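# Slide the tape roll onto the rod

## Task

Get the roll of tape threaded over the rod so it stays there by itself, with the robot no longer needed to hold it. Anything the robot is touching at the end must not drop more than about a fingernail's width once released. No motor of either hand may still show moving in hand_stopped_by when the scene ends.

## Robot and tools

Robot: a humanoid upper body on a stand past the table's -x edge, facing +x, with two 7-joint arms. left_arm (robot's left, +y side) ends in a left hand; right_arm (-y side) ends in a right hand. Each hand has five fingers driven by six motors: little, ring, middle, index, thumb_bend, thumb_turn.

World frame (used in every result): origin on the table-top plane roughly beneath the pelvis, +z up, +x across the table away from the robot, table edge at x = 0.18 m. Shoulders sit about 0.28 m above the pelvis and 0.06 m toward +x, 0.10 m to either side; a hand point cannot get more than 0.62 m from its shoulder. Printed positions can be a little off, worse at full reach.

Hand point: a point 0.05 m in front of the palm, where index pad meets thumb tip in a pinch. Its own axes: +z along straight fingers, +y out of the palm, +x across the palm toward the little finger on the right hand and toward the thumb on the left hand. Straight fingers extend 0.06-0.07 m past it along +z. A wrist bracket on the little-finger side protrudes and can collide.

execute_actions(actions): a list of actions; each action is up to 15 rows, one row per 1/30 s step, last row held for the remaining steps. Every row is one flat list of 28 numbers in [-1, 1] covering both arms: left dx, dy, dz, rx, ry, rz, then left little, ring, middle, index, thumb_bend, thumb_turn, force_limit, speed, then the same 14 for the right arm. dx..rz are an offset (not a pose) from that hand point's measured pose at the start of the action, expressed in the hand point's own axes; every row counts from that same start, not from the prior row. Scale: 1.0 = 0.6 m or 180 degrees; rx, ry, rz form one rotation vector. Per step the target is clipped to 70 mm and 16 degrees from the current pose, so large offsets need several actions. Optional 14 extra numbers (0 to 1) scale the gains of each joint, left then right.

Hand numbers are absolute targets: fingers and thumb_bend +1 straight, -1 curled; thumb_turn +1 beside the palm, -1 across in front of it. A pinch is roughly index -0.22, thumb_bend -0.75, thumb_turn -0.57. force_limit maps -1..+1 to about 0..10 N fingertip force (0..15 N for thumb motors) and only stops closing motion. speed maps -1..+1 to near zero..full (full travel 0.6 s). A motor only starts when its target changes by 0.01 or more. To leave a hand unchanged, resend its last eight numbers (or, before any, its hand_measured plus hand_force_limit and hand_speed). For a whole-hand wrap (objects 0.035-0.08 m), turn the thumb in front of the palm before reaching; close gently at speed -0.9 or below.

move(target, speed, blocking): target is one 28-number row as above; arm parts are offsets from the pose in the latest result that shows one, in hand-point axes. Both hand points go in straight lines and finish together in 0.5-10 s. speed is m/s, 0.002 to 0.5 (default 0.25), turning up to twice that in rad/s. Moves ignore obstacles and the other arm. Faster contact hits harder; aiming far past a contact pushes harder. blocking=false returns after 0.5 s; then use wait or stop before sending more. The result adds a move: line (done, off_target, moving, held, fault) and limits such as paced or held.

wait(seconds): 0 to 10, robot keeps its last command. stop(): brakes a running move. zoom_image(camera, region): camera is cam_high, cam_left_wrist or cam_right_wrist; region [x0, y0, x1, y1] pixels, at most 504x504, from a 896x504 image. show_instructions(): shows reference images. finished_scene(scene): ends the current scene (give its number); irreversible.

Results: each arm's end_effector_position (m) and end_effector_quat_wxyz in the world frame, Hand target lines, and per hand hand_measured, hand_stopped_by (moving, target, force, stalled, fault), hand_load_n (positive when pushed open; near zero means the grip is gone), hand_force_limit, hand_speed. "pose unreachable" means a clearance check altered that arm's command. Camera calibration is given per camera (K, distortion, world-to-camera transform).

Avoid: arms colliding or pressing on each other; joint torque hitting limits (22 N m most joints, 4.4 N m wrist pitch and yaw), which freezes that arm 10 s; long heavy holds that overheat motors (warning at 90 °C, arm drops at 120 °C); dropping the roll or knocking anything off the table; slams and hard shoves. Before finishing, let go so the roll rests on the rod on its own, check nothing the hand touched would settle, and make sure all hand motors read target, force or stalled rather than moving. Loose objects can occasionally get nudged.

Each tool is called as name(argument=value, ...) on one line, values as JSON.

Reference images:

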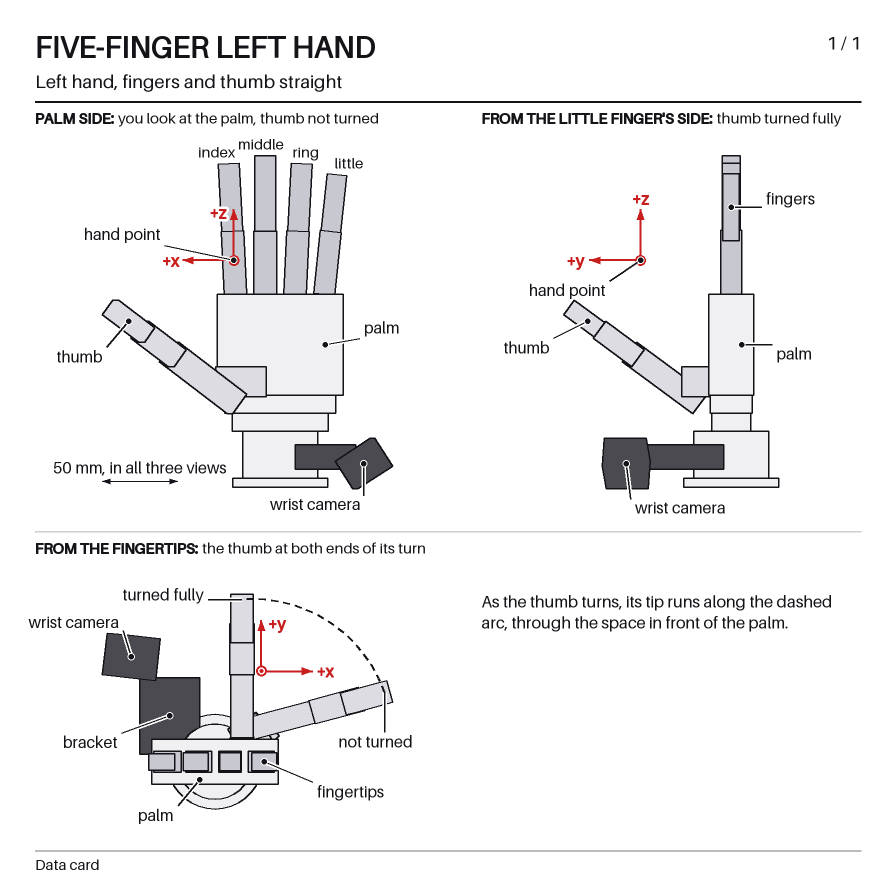

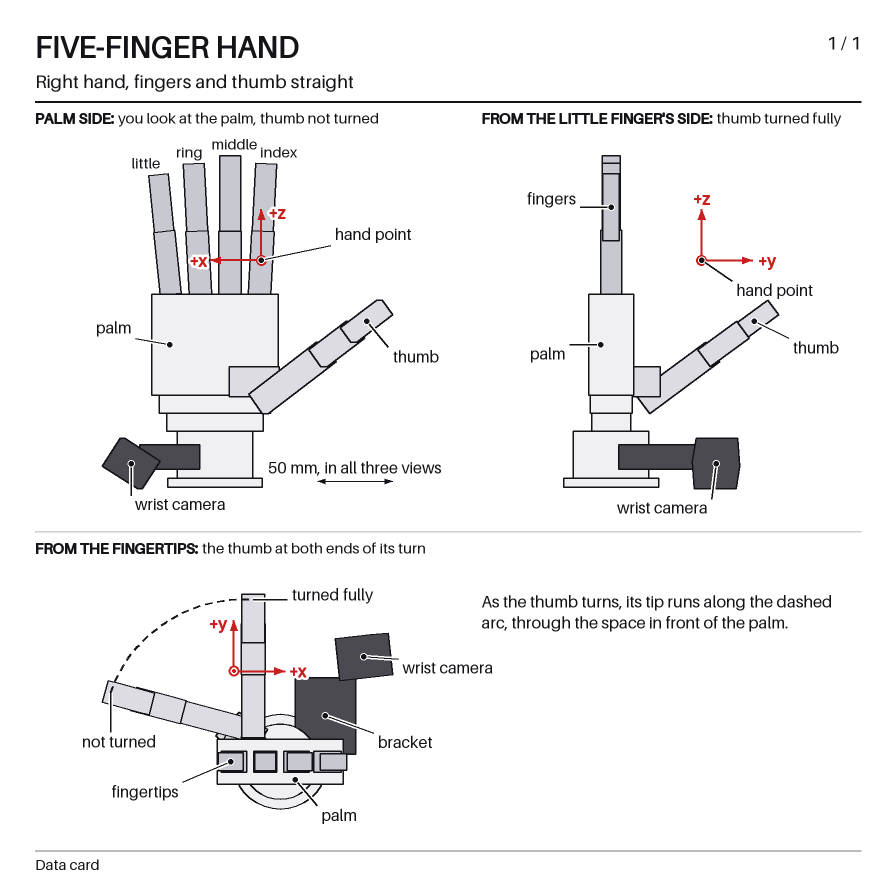

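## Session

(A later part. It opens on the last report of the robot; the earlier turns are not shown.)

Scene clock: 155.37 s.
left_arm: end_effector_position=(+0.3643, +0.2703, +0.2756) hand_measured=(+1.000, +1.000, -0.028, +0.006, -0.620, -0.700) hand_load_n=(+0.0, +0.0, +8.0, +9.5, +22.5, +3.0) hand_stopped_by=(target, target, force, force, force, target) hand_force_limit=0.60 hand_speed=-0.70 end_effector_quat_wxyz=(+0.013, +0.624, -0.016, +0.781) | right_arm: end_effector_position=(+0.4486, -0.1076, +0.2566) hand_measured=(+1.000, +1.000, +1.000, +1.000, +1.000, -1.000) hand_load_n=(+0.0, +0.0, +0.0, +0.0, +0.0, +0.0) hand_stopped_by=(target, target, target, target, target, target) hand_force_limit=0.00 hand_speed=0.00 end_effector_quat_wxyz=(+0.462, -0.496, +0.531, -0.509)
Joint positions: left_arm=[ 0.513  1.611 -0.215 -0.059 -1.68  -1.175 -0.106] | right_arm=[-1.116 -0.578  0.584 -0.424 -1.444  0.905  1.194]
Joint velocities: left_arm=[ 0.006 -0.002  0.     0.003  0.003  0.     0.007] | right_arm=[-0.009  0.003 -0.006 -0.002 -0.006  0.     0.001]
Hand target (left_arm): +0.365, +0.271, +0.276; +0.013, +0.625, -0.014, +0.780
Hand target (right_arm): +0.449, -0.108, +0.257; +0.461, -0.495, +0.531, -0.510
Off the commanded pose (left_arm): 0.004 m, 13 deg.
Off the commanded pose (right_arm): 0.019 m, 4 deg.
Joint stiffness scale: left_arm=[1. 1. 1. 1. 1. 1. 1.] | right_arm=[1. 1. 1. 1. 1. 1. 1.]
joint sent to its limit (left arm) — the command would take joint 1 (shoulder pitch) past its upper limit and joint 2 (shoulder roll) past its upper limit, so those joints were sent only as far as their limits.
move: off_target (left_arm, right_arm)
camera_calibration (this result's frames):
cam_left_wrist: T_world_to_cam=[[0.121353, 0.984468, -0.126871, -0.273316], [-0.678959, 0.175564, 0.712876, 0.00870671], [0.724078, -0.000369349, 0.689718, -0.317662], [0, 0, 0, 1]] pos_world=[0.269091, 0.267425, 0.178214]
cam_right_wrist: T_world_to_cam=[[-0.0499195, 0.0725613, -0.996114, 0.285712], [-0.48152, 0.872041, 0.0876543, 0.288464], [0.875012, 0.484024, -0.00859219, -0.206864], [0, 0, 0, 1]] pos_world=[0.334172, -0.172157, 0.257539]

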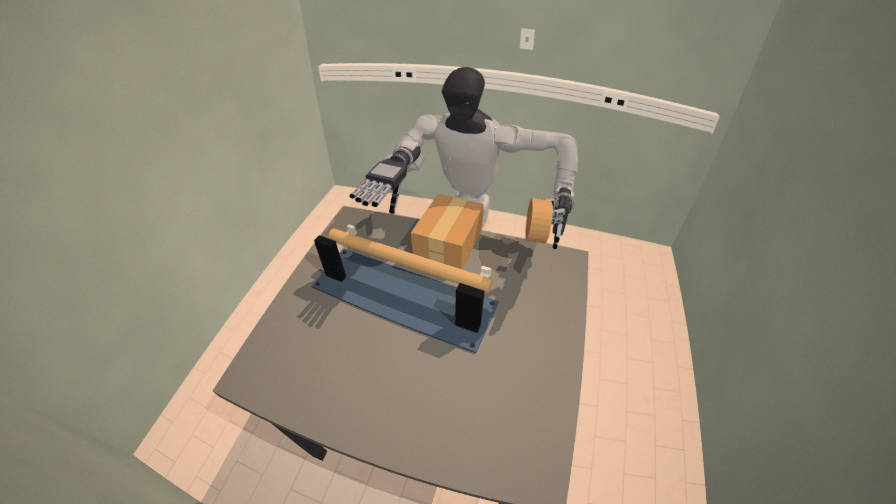

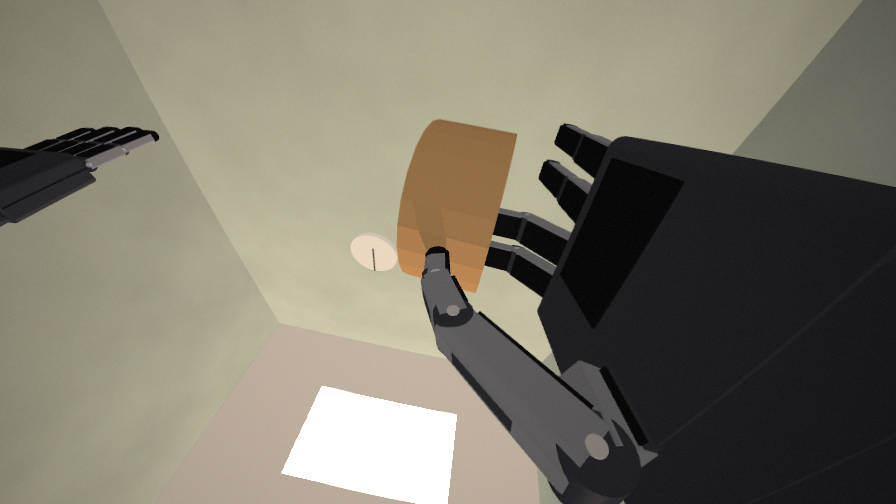

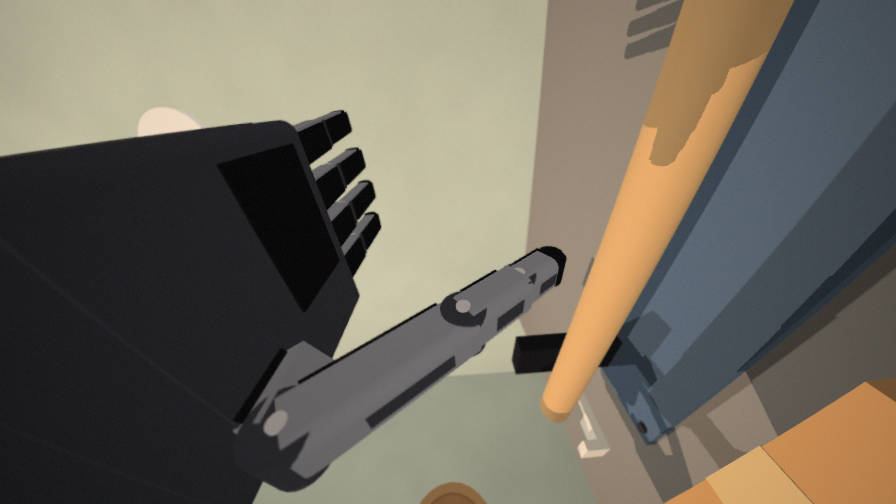

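move(target=[0,0,0,0,0,0,1,1,-0.5,-0.5,-0.7,-0.7,0.6,-0.7, -0.05,0.062,0.032,0,0,-0.015,1,1,1,1,1,-1,0,0], speed=0.1)

Scene clock: 174.17 s.
left_arm: end_effector_position=(+0.3643, +0.2703, +0.2756) hand_measured=(+1.000, +1.000, -0.028, +0.006, -0.620, -0.700) hand_load_n=(+0.0, +0.0, +8.0, +9.5, +22.5, +3.0) hand_stopped_by=(target, target, force, force, force, target) hand_force_limit=0.60 hand_speed=-0.70 end_effector_quat_wxyz=(+0.013, +0.624, -0.015, +0.781) | right_arm: end_effector_position=(+0.4690, -0.0791, +0.2176) hand_measured=(+1.000, +1.000, +1.000, +1.000, +1.000, -1.000) hand_load_n=(+0.0, +0.0, +0.0, +0.0, +0.0, +0.0) hand_stopped_by=(target, target, target, target, target, target) hand_force_limit=0.00 hand_speed=0.00 end_effector_quat_wxyz=(-0.449, +0.510, -0.519, +0.518)
Joint positions: left_arm=[ 0.513  1.611 -0.215 -0.059 -1.68  -1.175 -0.106] | right_arm=[-1.095 -0.426  0.705 -0.227 -1.474  0.924  1.011]
Joint velocities: left_arm=[-0.002 -0.005  0.009  0.005 -0.006  0.     0.   ] | right_arm=[-0.008 -0.009  0.002  0.002  0.     0.    -0.001]
Hand target (left_arm): +0.364, +0.270, +0.276; +0.013, +0.624, -0.016, +0.781
Hand target (right_arm): +0.469, -0.080, +0.218; -0.450, +0.508, -0.520, +0.519
Off the commanded pose (left_arm): 0.000 m, 0 deg.
Off the commanded pose (right_arm): 0.001 m, 0 deg.
Joint stiffness scale: left_arm=[1. 1. 1. 1. 1. 1. 1.] | right_arm=[1. 1. 1. 1. 1. 1. 1.]
move: done
camera_calibration (this result's frames):
cam_left_wrist: T_world_to_cam=[[0.121067, 0.984475, -0.127087, -0.273197], [-0.679004, 0.175523, 0.712843, 0.0087427], [0.724083, -0.0000089635, 0.689712, -0.317781], [0, 0, 0, 1]] pos_world=[0.269111, 0.267418, 0.178225]
cam_right_wrist: T_world_to_cam=[[-0.0587036, 0.0263532, -0.997928, 0.246672], [-0.485736, 0.87258, 0.0516167, 0.286726], [0.872132, 0.48776, -0.0384229, -0.230692], [0, 0, 0, 1]] pos_world=[0.354948, -0.144169, 0.222497]

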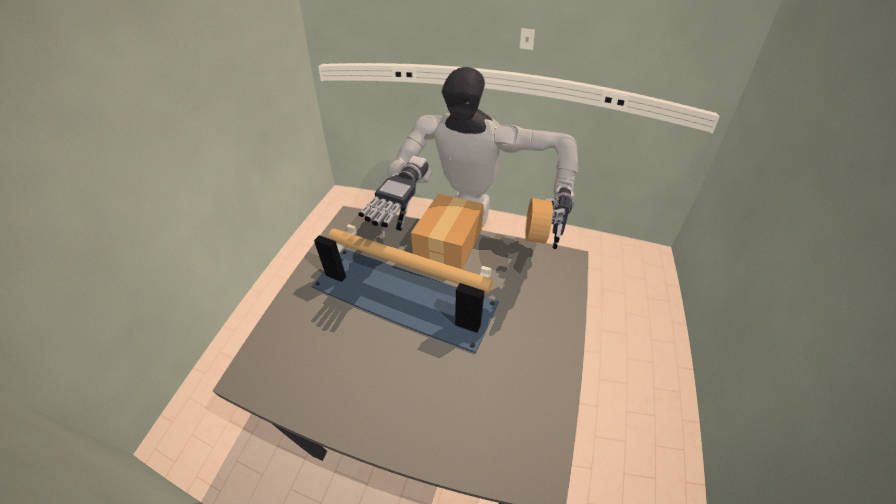

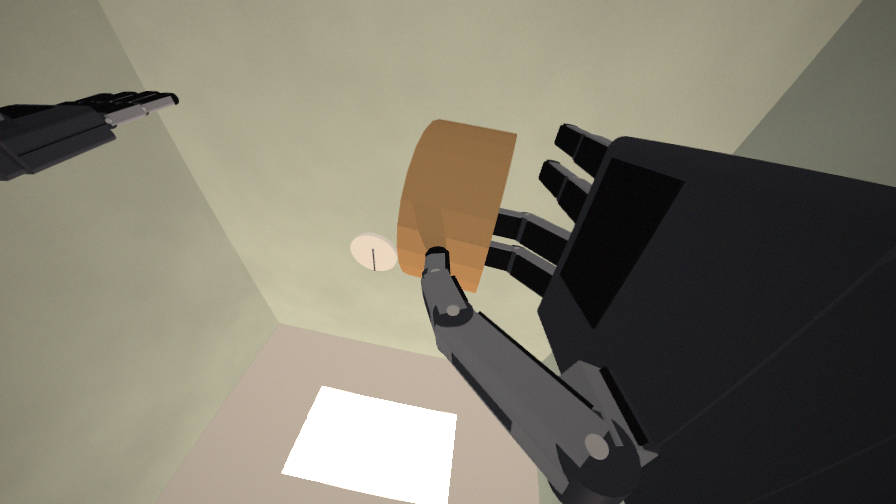

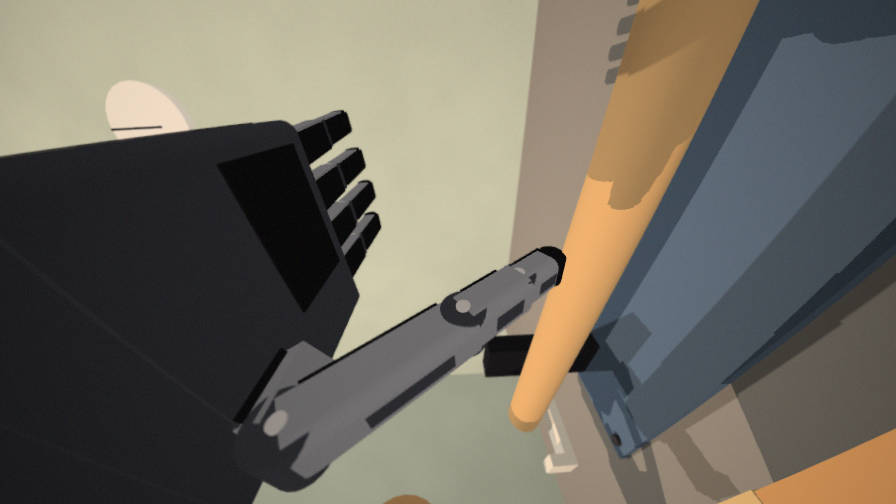

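move(target=[0,0,0,0,0,0,1,1,-0.5,-0.5,-0.7,-0.7,0.6,-0.7, 0,0.075,-0.05,0,0,0.02,0.8,0.8,0.8,0.8,1,-1,0,0], speed=0.06)

zoom_image(camera="cam_high", region=[310, 150, 510, 300])

Scene clock: 191.13 s.
left_arm: end_effector_position=(+0.3643, +0.2703, +0.2756) hand_measured=(+1.000, +1.000, -0.028, +0.006, -0.620, -0.700) hand_load_n=(+0.0, +0.0, +8.0, +9.5, +22.5, +3.0) hand_stopped_by=(target, target, force, force, force, target) hand_force_limit=0.60 hand_speed=-0.70 end_effector_quat_wxyz=(+0.013, +0.624, -0.015, +0.781) | right_arm: end_effector_position=(+0.4384, -0.0808, +0.1722) hand_measured=(+0.800, +0.800, +0.800, +0.800, +1.000, -1.000) hand_load_n=(+0.0, +0.0, +0.0, +0.0, +0.0, +0.0) hand_stopped_by=(target, target, target, target, target, target) hand_force_limit=0.00 hand_speed=0.00 end_effector_quat_wxyz=(+0.463, -0.494, +0.537, -0.503)
Joint positions: left_arm=[ 0.513  1.611 -0.215 -0.059 -1.68  -1.175 -0.106] | right_arm=[-0.854 -0.42   0.781 -0.366 -1.553  1.032  0.904]
Joint velocities: left_arm=[ 0.006  0.     0.     0.003 -0.003  0.     0.   ] | right_arm=[-0.011  0.006  0.002  0.003 -0.008  0.     0.   ]
Hand target (left_arm): +0.364, +0.270, +0.276; +0.013, +0.624, -0.015, +0.781
Hand target (right_arm): +0.438, -0.080, +0.174; +0.465, -0.491, +0.536, -0.505
Off the commanded pose (left_arm): 0.000 m, 0 deg.
Off the commanded pose (right_arm): 0.004 m, 0 deg.
Joint stiffness scale: left_arm=[1. 1. 1. 1. 1. 1. 1.] | right_arm=[1. 1. 1. 1. 1. 1. 1.]
move: off_target (right_arm)
camera_calibration (this result's frames):
cam_left_wrist: T_world_to_cam=[[0.121066, 0.984475, -0.127087, -0.273197], [-0.679004, 0.175523, 0.712843, 0.00874279], [0.724083, -0.0000087224, 0.689713, -0.317781], [0, 0, 0, 1]] pos_world=[0.269111, 0.267418, 0.178225]
cam_right_wrist: T_world_to_cam=[[-0.0585453, 0.0886523, -0.994341, 0.203992], [-0.47875, 0.871542, 0.105892, 0.263206], [0.875997, 0.48224, -0.00858243, -0.212243], [0, 0, 0, 1]] pos_world=[0.323877, -0.145128, 0.173144]

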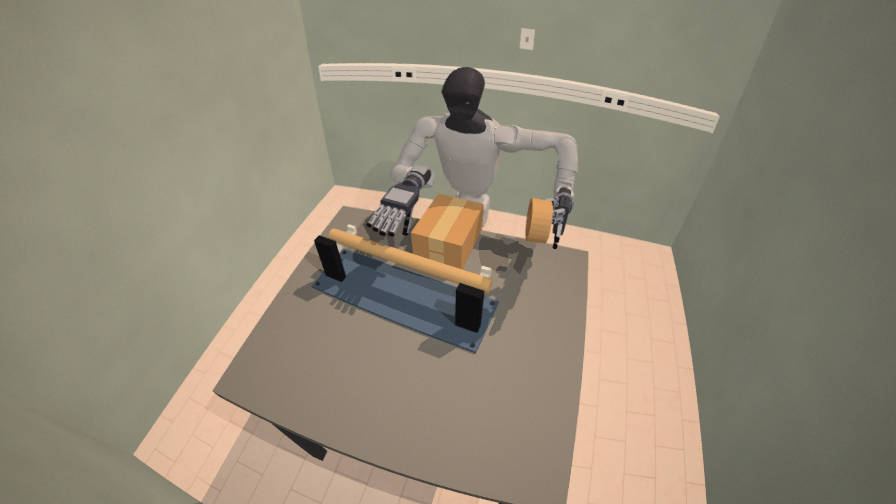

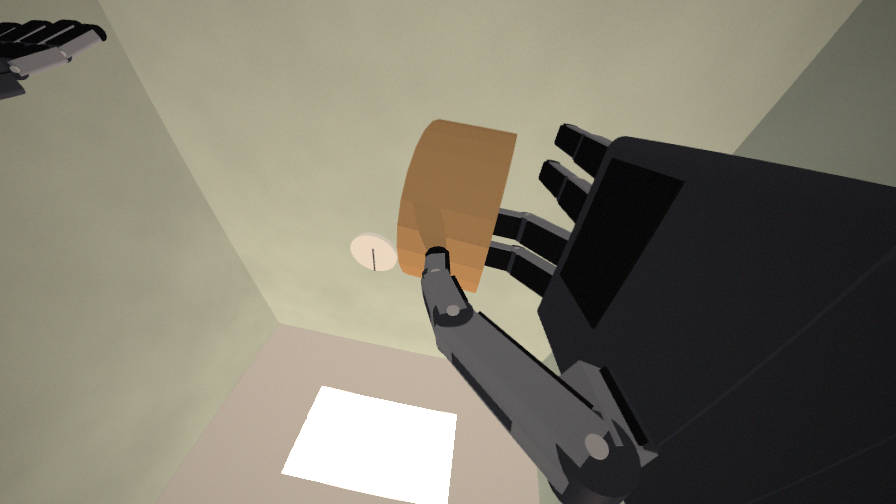

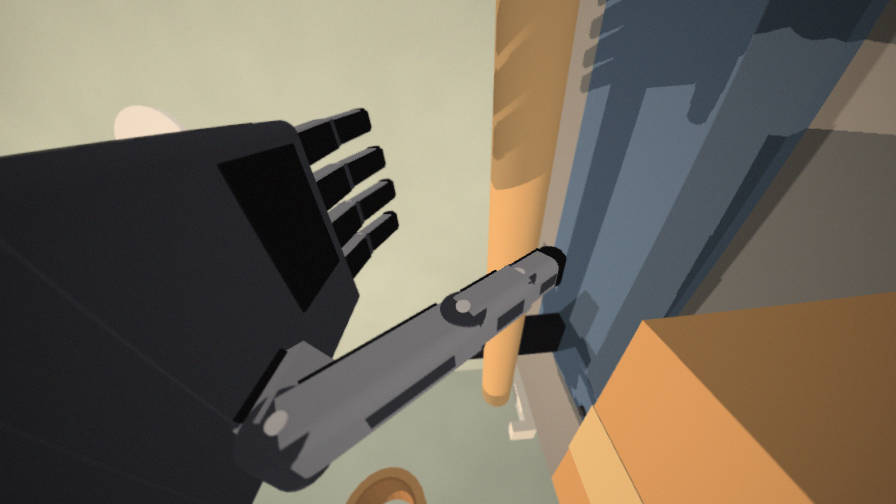

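Region (310, 150, 510, 300) of cam_high's 896x504 image, scaled by 2.520, with more detail than that image has; it fills the top 378 rows of this view, and the rest is white.

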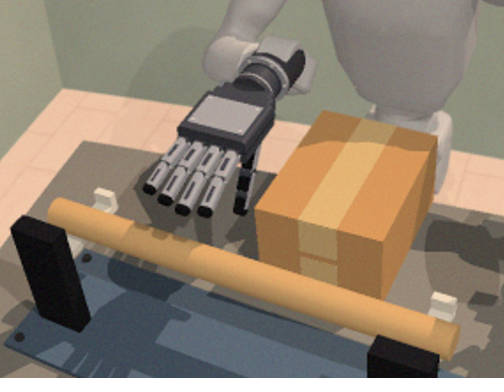

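move(target=[0,0,0,0,0,0,1,1,-0.5,-0.5,-0.7,-0.7,0.6,-0.7, 0.02,0.098,0.03,0,0,0,1,1,1,1,1,-1,0,0], speed=0.05)

zoom_image(camera="cam_high", region=[310, 150, 510, 300])

Scene clock: 201.77 s.
left_arm: end_effector_position=(+0.3643, +0.2703, +0.2756) hand_measured=(+1.000, +1.000, -0.028, +0.006, -0.620, -0.700) hand_load_n=(+0.0, +0.0, +8.0, +9.5, +22.5, +3.0) hand_stopped_by=(target, target, force, force, force, target) hand_force_limit=0.60 hand_speed=-0.70 end_effector_quat_wxyz=(+0.013, +0.624, -0.015, +0.781) | right_arm: end_effector_position=(+0.4532, -0.0946, +0.1139) hand_measured=(+1.000, +1.000, +1.000, +1.000, +1.000, -1.000) hand_load_n=(+0.0, +0.0, +0.0, +0.0, +0.0, +0.0) hand_stopped_by=(target, target, target, target, target, target) hand_force_limit=0.00 hand_speed=0.00 end_effector_quat_wxyz=(+0.465, -0.490, +0.538, -0.503)
Joint positions: left_arm=[ 0.513  1.611 -0.215 -0.059 -1.68  -1.175 -0.106] | right_arm=[-0.702 -0.401  0.738 -0.191 -1.258  0.937  0.422]
Joint velocities: left_arm=[-0.002  0.    -0.002 -0.008 -0.005  0.     0.   ] | right_arm=[-0.002 -0.003  0.002  0.009  0.015  0.    -0.003]
Hand target (left_arm): +0.364, +0.270, +0.276; +0.013, +0.624, -0.015, +0.781
Hand target (right_arm): +0.453, -0.094, +0.113; +0.466, -0.491, +0.540, -0.501
Off the commanded pose (left_arm): 0.000 m, 0 deg.
Off the commanded pose (right_arm): 0.002 m, 0 deg.
Joint stiffness scale: left_arm=[1. 1. 1. 1. 1. 1. 1.] | right_arm=[1. 1. 1. 1. 1. 1. 1.]
move: done
camera_calibration (this result's frames):
cam_left_wrist: T_world_to_cam=[[0.121066, 0.984475, -0.127087, -0.273197], [-0.679004, 0.175523, 0.712843, 0.00874279], [0.724083, -0.0000087224, 0.689713, -0.317781], [0, 0, 0, 1]] pos_world=[0.269111, 0.267418, 0.178225]
cam_right_wrist: T_world_to_cam=[[-0.0534464, 0.0956422, -0.99398, 0.146451], [-0.477658, 0.871688, 0.109559, 0.287611], [0.876919, 0.480638, -0.000904281, -0.220472], [0, 0, 0, 1]] pos_world=[0.338543, -0.158747, 0.11386]

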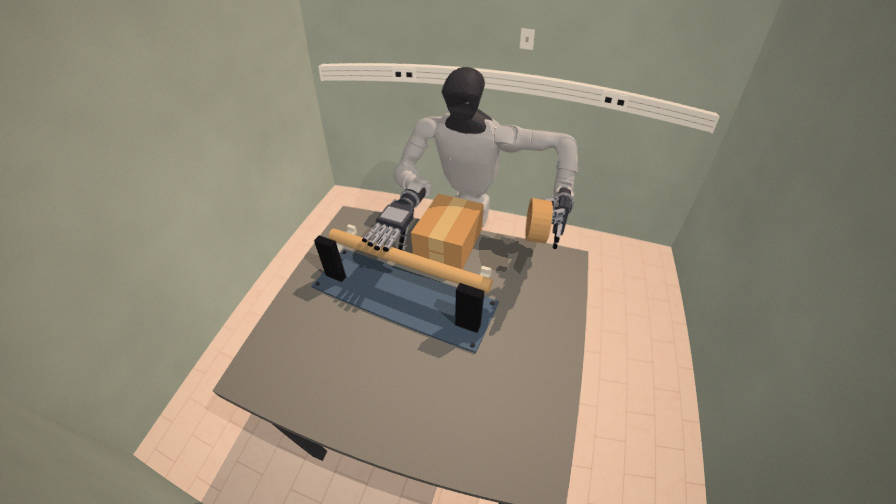

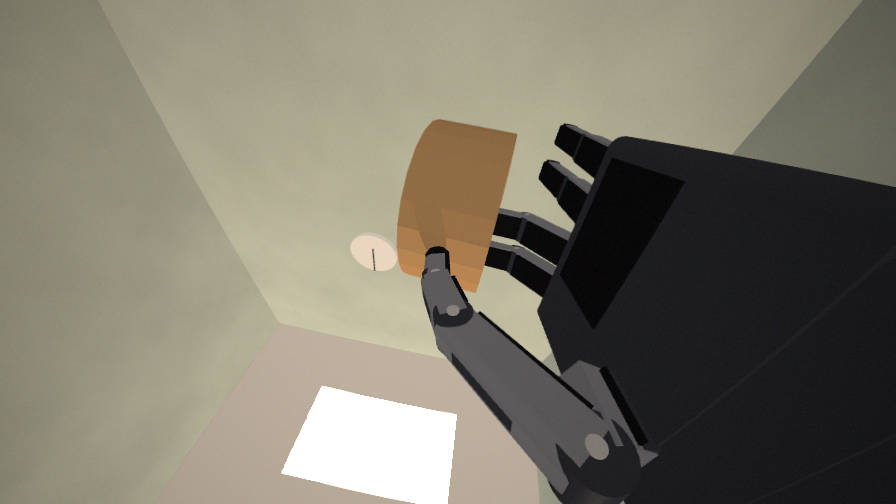

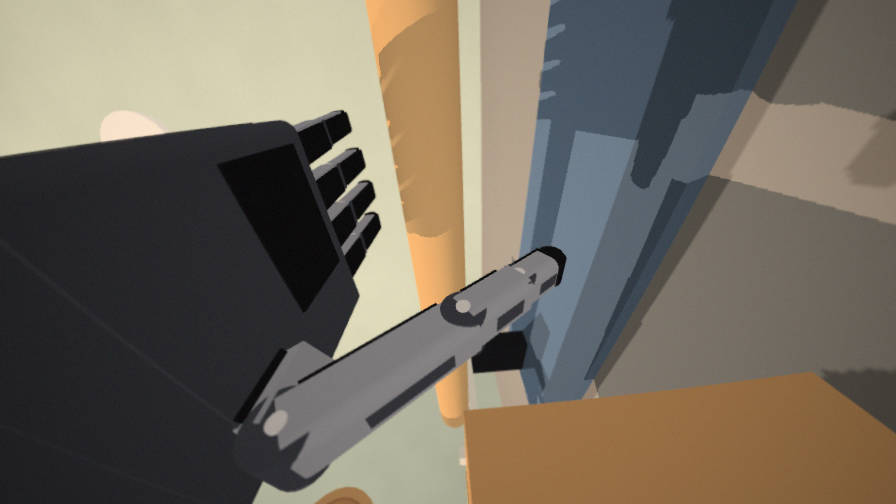

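Region (310, 150, 510, 300) of cam_high's 896x504 image, scaled by 2.520, with more detail than that image has; it fills the top 378 rows of this view, and the rest is white.

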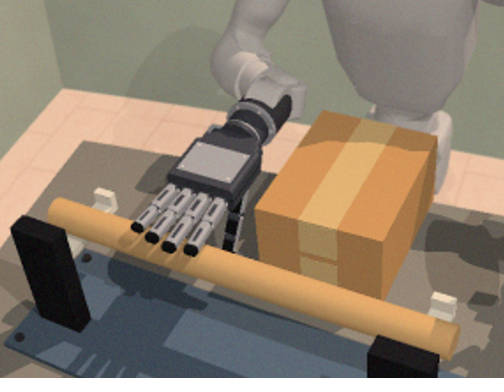

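move(target=[0,0,0,0,0,0,1,1,-0.5,-0.5,-0.7,-0.7,0.6,-0.7, 0,0.017,0.075,0,0,0,1,1,1,1,1,-1,0,0], speed=0.04)

zoom_image(camera="cam_high", region=[310, 150, 510, 300])

Scene clock: 209.13 s.
left_arm: end_effector_position=(+0.3643, +0.2703, +0.2756) hand_measured=(+1.000, +1.000, -0.028, +0.006, -0.620, -0.700) hand_load_n=(+0.0, +0.0, +8.0, +9.5, +22.5, +3.0) hand_stopped_by=(target, target, force, force, force, target) hand_force_limit=0.60 hand_speed=-0.70 end_effector_quat_wxyz=(+0.013, +0.624, -0.015, +0.781) | right_arm: end_effector_position=(+0.4965, -0.0983, +0.1019) hand_measured=(+1.000, +1.000, +1.000, +1.000, +1.000, -1.000) hand_load_n=(+0.0, +0.0, +0.0, +0.0, +0.0, +0.0) hand_stopped_by=(target, target, target, target, target, target) hand_force_limit=0.00 hand_speed=0.00 end_effector_quat_wxyz=(+0.466, -0.490, +0.538, -0.502)
Joint positions: left_arm=[ 0.513  1.611 -0.215 -0.059 -1.68  -1.175 -0.106] | right_arm=[-0.829 -0.331  0.647  0.135 -1.075  0.769  0.223]
Joint velocities: left_arm=[ 0.002 -0.014  0.009  0.009  0.012  0.     0.   ] | right_arm=[ 0.    -0.003 -0.009  0.     0.008 -0.006  0.   ]
Hand target (left_arm): +0.364, +0.270, +0.276; +0.013, +0.624, -0.015, +0.781
Hand target (right_arm): +0.497, -0.097, +0.102; +0.468, -0.490, +0.539, -0.501
Off the commanded pose (left_arm): 0.000 m, 0 deg.
Off the commanded pose (right_arm): 0.001 m, 0 deg.
Joint stiffness scale: left_arm=[1. 1. 1. 1. 1. 1. 1.] | right_arm=[1. 1. 1. 1. 1. 1. 1.]
move: done
camera_calibration (this result's frames):
cam_left_wrist: T_world_to_cam=[[0.121066, 0.984475, -0.127087, -0.273197], [-0.679004, 0.175523, 0.712843, 0.0087427], [0.724083, -0.000008979, 0.689712, -0.317781], [0, 0, 0, 1]] pos_world=[0.269111, 0.267418, 0.178225]
cam_right_wrist: T_world_to_cam=[[-0.0534444, 0.0972804, -0.993821, 0.137312], [-0.478939, 0.870803, 0.110994, 0.313236], [0.87622, 0.481911, 0.000051779, -0.25635], [0, 0, 0, 1]] pos_world=[0.381979, -0.162587, 0.101709]

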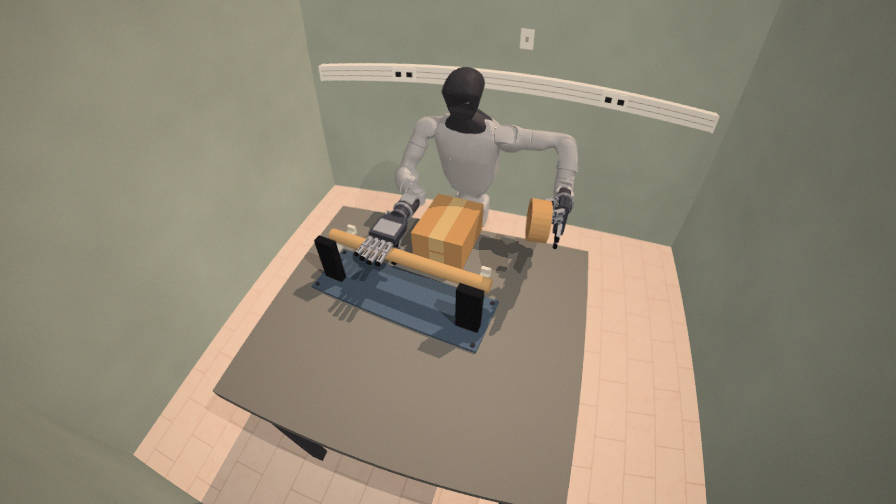

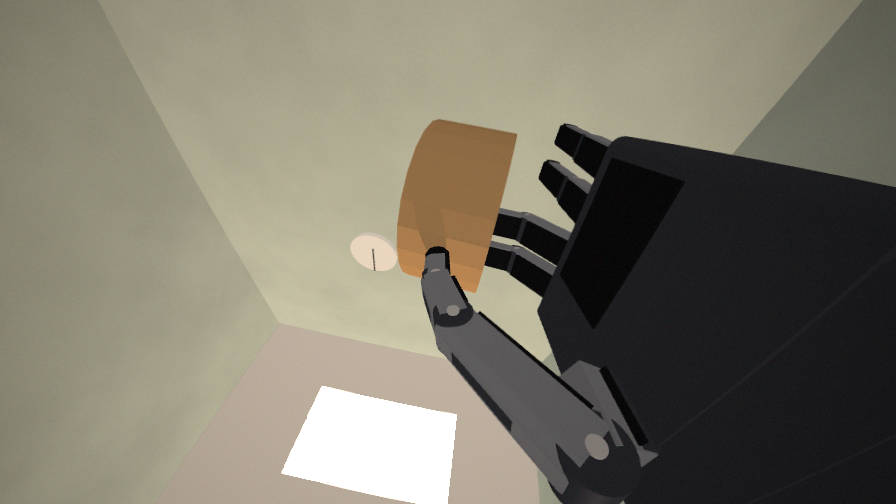

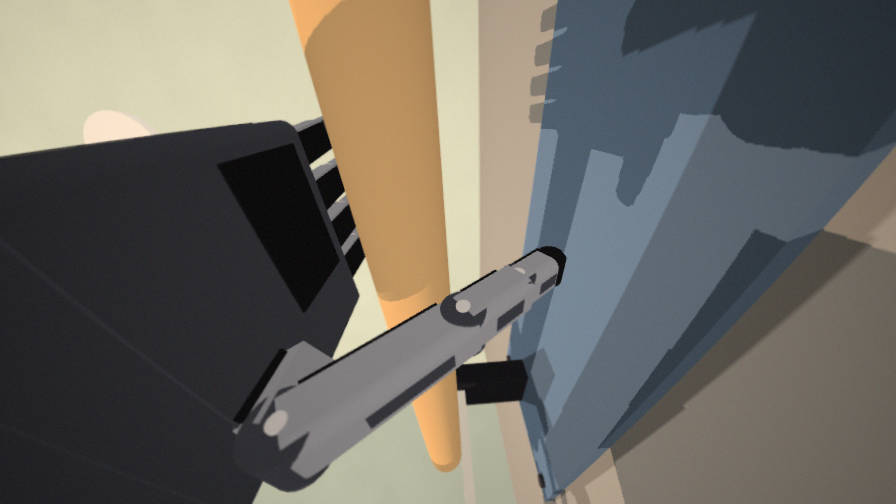

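Region (310, 150, 510, 300) of cam_high's 896x504 image, scaled by 2.520, with more detail than that image has; it fills the top 378 rows of this view, and the rest is white.

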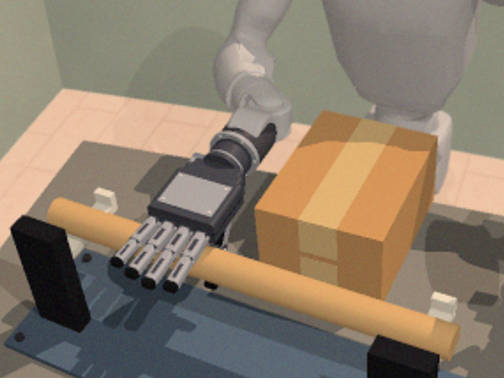

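Good position. Close.

move(target=[0,0,0,0,0,0,1,1,-0.5,-0.5,-0.7,-0.7,0.6,-0.7, 0,0.005,0.005,0,0,0,-1,-1,-1,-1,-0.8,-1,0.6,-0.6], speed=0.04)

Scene clock: 216.63 s.
left_arm: end_effector_position=(+0.3643, +0.2703, +0.2756) hand_measured=(+1.000, +1.000, -0.028, +0.006, -0.620, -0.700) hand_load_n=(+0.0, +0.0, +8.0, +9.5, +22.5, +3.0) hand_stopped_by=(target, target, force, force, force, target) hand_force_limit=0.60 hand_speed=-0.70 end_effector_quat_wxyz=(+0.013, +0.624, -0.015, +0.781) | right_arm: end_effector_position=(+0.4992, -0.0984, +0.0988) hand_measured=(-0.862, -0.838, -0.572, -0.818, -0.016, -1.000) hand_load_n=(+8.5, +8.5, +7.5, +7.0, +11.5, +3.5) hand_stopped_by=(force, force, force, force, force, target) hand_force_limit=0.60 hand_speed=-0.60 end_effector_quat_wxyz=(+0.467, -0.490, +0.539, -0.502)
Joint positions: left_arm=[ 0.513  1.611 -0.215 -0.059 -1.68  -1.175 -0.106] | right_arm=[-0.833 -0.321  0.638  0.168 -1.064  0.751  0.199]
Joint velocities: left_arm=[-0.003 -0.006 -0.002  0.     0.     0.     0.   ] | right_arm=[-0.005 -0.008 -0.003 -0.006  0.009  0.     0.   ]
Hand target (left_arm): +0.364, +0.270, +0.276; +0.013, +0.624, -0.015, +0.781
Hand target (right_arm): +0.499, -0.099, +0.099; +0.466, -0.490, +0.539, -0.502
Off the commanded pose (left_arm): 0.000 m, 0 deg.
Off the commanded pose (right_arm): 0.000 m, 0 deg.
Joint stiffness scale: left_arm=[1. 1. 1. 1. 1. 1. 1.] | right_arm=[1. 1. 1. 1. 1. 1. 1.]
move: done
camera_calibration (this result's frames):
cam_left_wrist: T_world_to_cam=[[0.121066, 0.984475, -0.127087, -0.273197], [-0.679004, 0.175523, 0.712844, 0.00874268], [0.724084, -0.0000089976, 0.689712, -0.317781], [0, 0, 0, 1]] pos_world=[0.269111, 0.267418, 0.178225]
cam_right_wrist: T_world_to_cam=[[-0.0539353, 0.0992781, -0.993597, 0.134805], [-0.478877, 0.870582, 0.112981, 0.314748], [0.876224, 0.481904, 0.000586873, -0.258726], [0, 0, 0, 1]] pos_world=[0.384698, -0.162716, 0.0985334]

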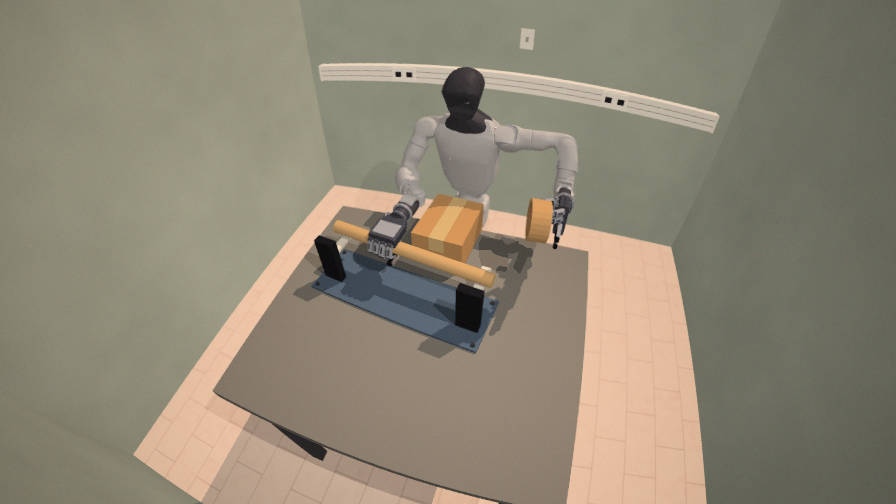

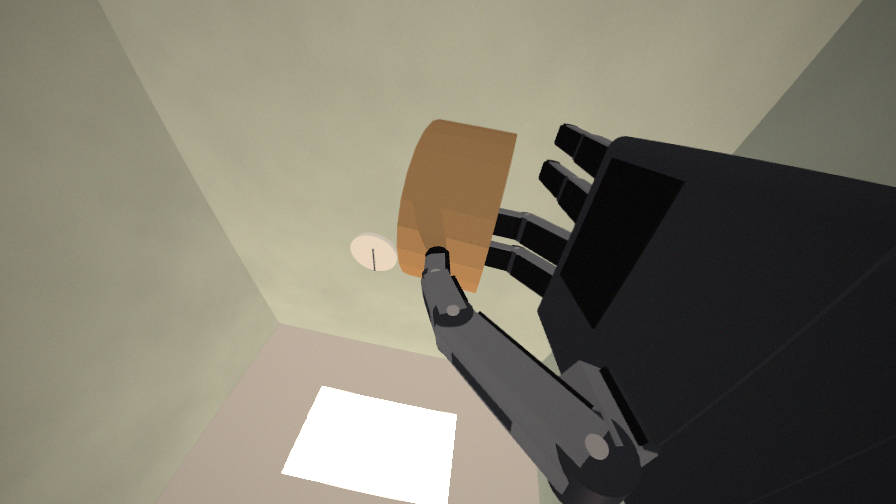

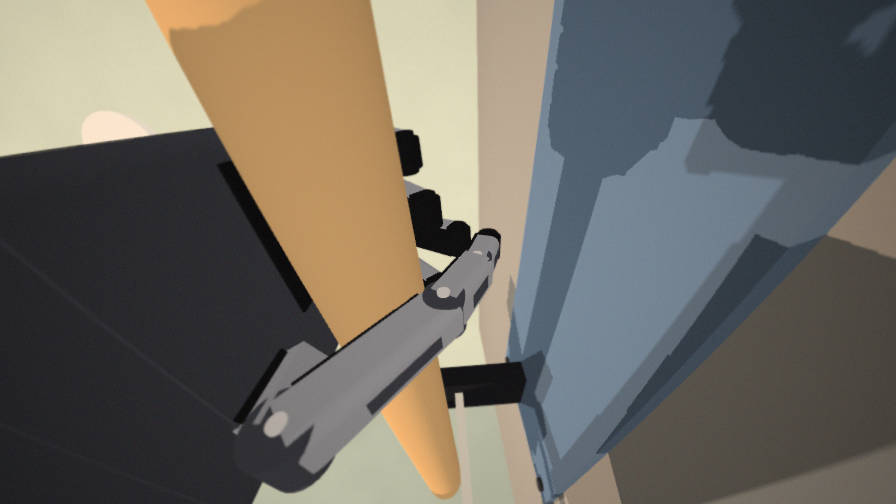

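move(target=[0,0,0,0,0,0,1,1,-0.5,-0.5,-0.7,-0.7,0.6,-0.7, 0,-0.1,0.01,0,0,0,-1,-1,-1,-1,-0.8,-1,0.6,-0.6], speed=0.08)

move(target=[0,0,0,0,0,0,1,1,-0.5,-0.5,-0.7,-0.7,0.6,-0.7, 0,-0.12,-0.09,0,0,0,-1,-1,-1,-1,-0.8,-1,0.6,-0.6], speed=0.1)

Scene clock: 227.47 s.
left_arm: end_effector_position=(+0.3643, +0.2703, +0.2756) hand_measured=(+1.000, +1.000, -0.028, +0.006, -0.620, -0.700) hand_load_n=(+0.0, +0.0, +8.0, +9.5, +22.5, +3.0) hand_stopped_by=(target, target, force, force, force, target) hand_force_limit=0.60 hand_speed=-0.70 end_effector_quat_wxyz=(+0.013, +0.624, -0.015, +0.781) | right_arm: end_effector_position=(+0.5073, -0.0964, +0.1594) hand_measured=(-0.862, -0.838, -0.572, -0.818, -0.016, -1.000) hand_load_n=(+8.5, +8.5, +7.5, +7.0, +11.5, +3.5) hand_stopped_by=(force, force, force, force, force, target) hand_force_limit=0.60 hand_speed=-0.60 end_effector_quat_wxyz=(+0.468, -0.493, +0.536, -0.501)
Joint positions: left_arm=[ 0.513  1.611 -0.215 -0.059 -1.68  -1.175 -0.106] | right_arm=[-0.988 -0.395  0.638  0.049 -1.105  0.81   0.466]
Joint velocities: left_arm=[-0.014 -0.009  0.005  0.    -0.002  0.     0.   ] | right_arm=[ 0.002 -0.005 -0.003 -0.014  0.012  0.001  0.   ]
Hand target (left_arm): +0.364, +0.270, +0.276; +0.013, +0.624, -0.015, +0.781
Hand target (right_arm): +0.507, -0.098, +0.158; +0.466, -0.493, +0.536, -0.502
Off the commanded pose (left_arm): 0.000 m, 0 deg.
Off the commanded pose (right_arm): 0.004 m, 1 deg.
Joint stiffness scale: left_arm=[1. 1. 1. 1. 1. 1. 1.] | right_arm=[1. 1. 1. 1. 1. 1. 1.]
move: off_target (right_arm)
camera_calibration (this result's frames):
cam_left_wrist: T_world_to_cam=[[0.121066, 0.984475, -0.127087, -0.273197], [-0.679004, 0.175522, 0.712844, 0.00874272], [0.724084, -0.0000087734, 0.689712, -0.317781], [0, 0, 0, 1]] pos_world=[0.269111, 0.267418, 0.178225]
cam_right_wrist: T_world_to_cam=[[-0.0536129, 0.0948025, -0.994051, 0.194683], [-0.486606, 0.866806, 0.108912, 0.314199], [0.871975, 0.48955, -0.00034049, -0.263755], [0, 0, 0, 1]] pos_world=[0.393317, -0.161685, 0.159215]

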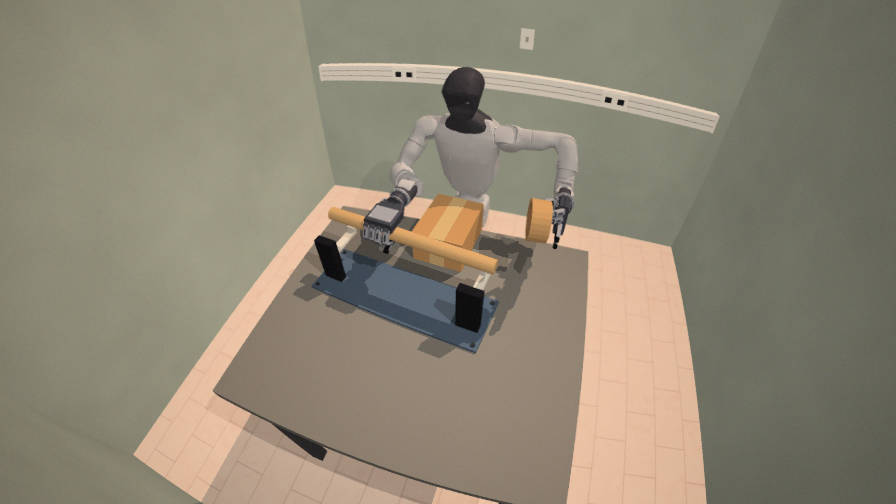

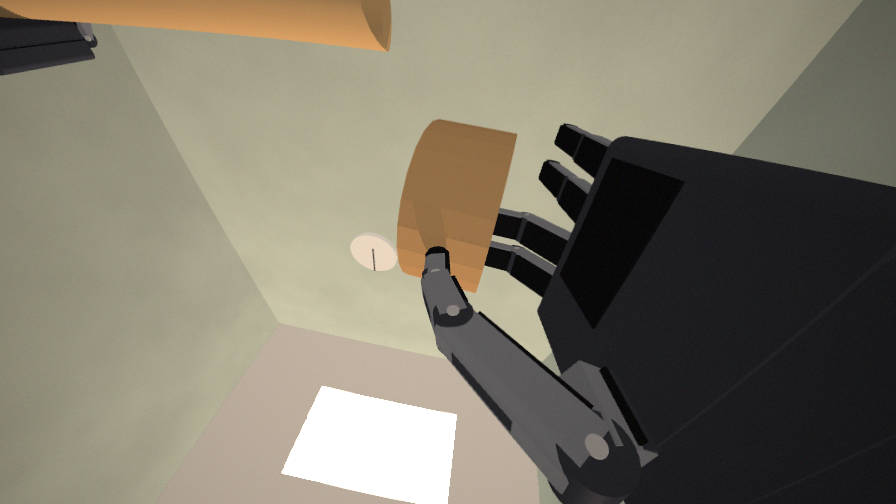

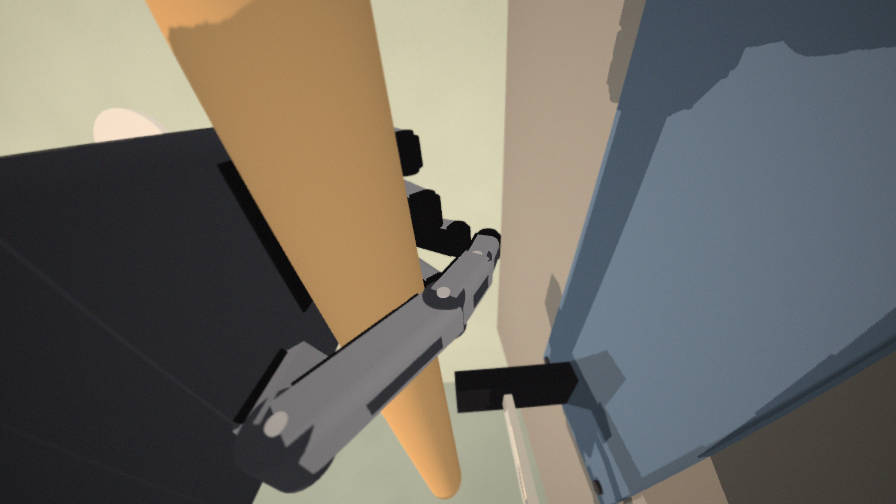

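Scene clock: 228.73 s.
left_arm: end_effector_position=(+0.3643, +0.2703, +0.2756) hand_measured=(+1.000, +1.000, -0.028, +0.006, -0.620, -0.700) hand_load_n=(+0.0, +0.0, +8.0, +9.5, +22.5, +3.0) hand_stopped_by=(target, target, force, force, force, target) hand_force_limit=0.60 hand_speed=-0.70 end_effector_quat_wxyz=(+0.013, +0.624, -0.015, +0.781) | right_arm: end_effector_position=(+0.4560, -0.0918, +0.2332) hand_measured=(-0.862, -0.838, -0.572, -0.818, -0.016, -1.000) hand_load_n=(+8.5, +8.5, +7.5, +7.0, +11.5, +3.5) hand_stopped_by=(force, force, force, force, force, target) hand_force_limit=0.60 hand_speed=-0.60 end_effector_quat_wxyz=(+0.464, -0.497, +0.533, -0.504)
Joint positions: left_arm=[ 0.513  1.611 -0.215 -0.059 -1.68  -1.175 -0.106] | right_arm=[-1.106 -0.537  0.702 -0.358 -1.422  1.     1.08 ]
Joint velocities: left_arm=[ 0.012 -0.006  0.006  0.002 -0.002  0.     0.   ] | right_arm=[-0.009 -0.002 -0.003 -0.009  0.005  0.     0.004]
Hand target (left_arm): +0.364, +0.270, +0.276; +0.013, +0.624, -0.015, +0.781
Hand target (right_arm): +0.456, -0.093, +0.233; +0.463, -0.496, +0.533, -0.505
Off the commanded pose (left_arm): 0.000 m, 0 deg.
Off the commanded pose (right_arm): 0.003 m, 1 deg.
Joint stiffness scale: left_arm=[1. 1. 1. 1. 1. 1. 1.] | right_arm=[1. 1. 1. 1. 1. 1. 1.]
move: done
camera_calibration (this result's frames):
cam_left_wrist: T_world_to_cam=[[0.121066, 0.984475, -0.127087, -0.273197], [-0.679004, 0.175522, 0.712843, 0.00874283], [0.724083, -0.0000085444, 0.689713, -0.317781], [0, 0, 0, 1]] pos_world=[0.269111, 0.267418, 0.178225]
cam_right_wrist: T_world_to_cam=[[-0.0558891, 0.0818433, -0.995077, 0.264968], [-0.486992, 0.867808, 0.0987279, 0.279819], [0.871616, 0.490112, -0.00864403, -0.219159], [0, 0, 0, 1]] pos_world=[0.342101, -0.157102, 0.234143]

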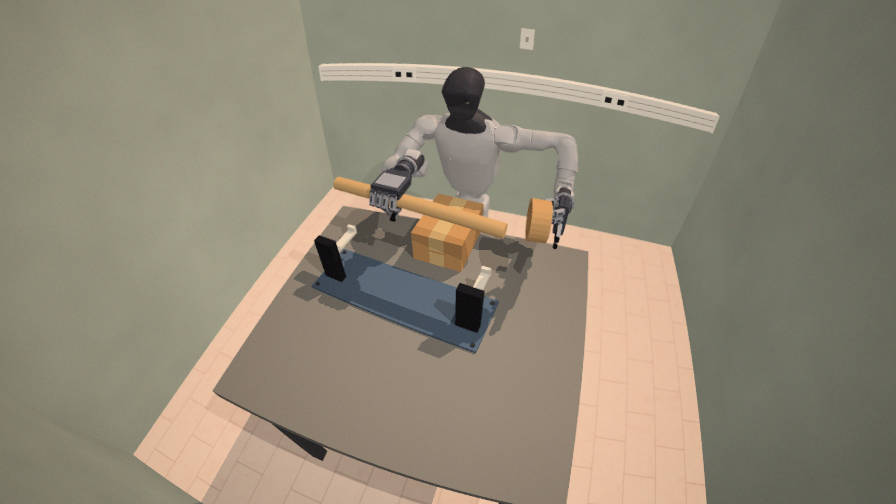

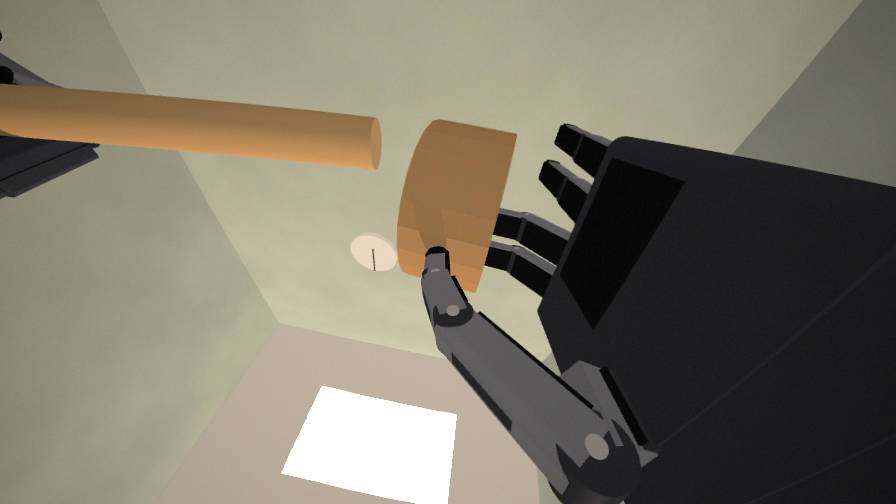

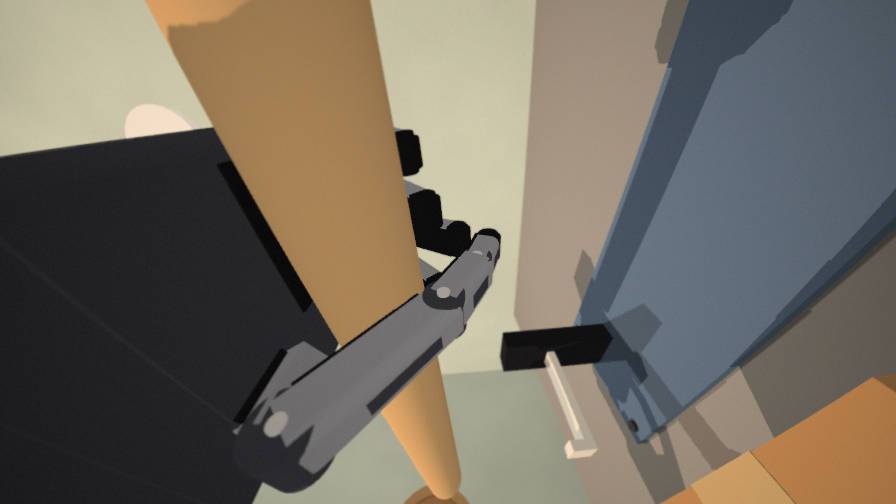

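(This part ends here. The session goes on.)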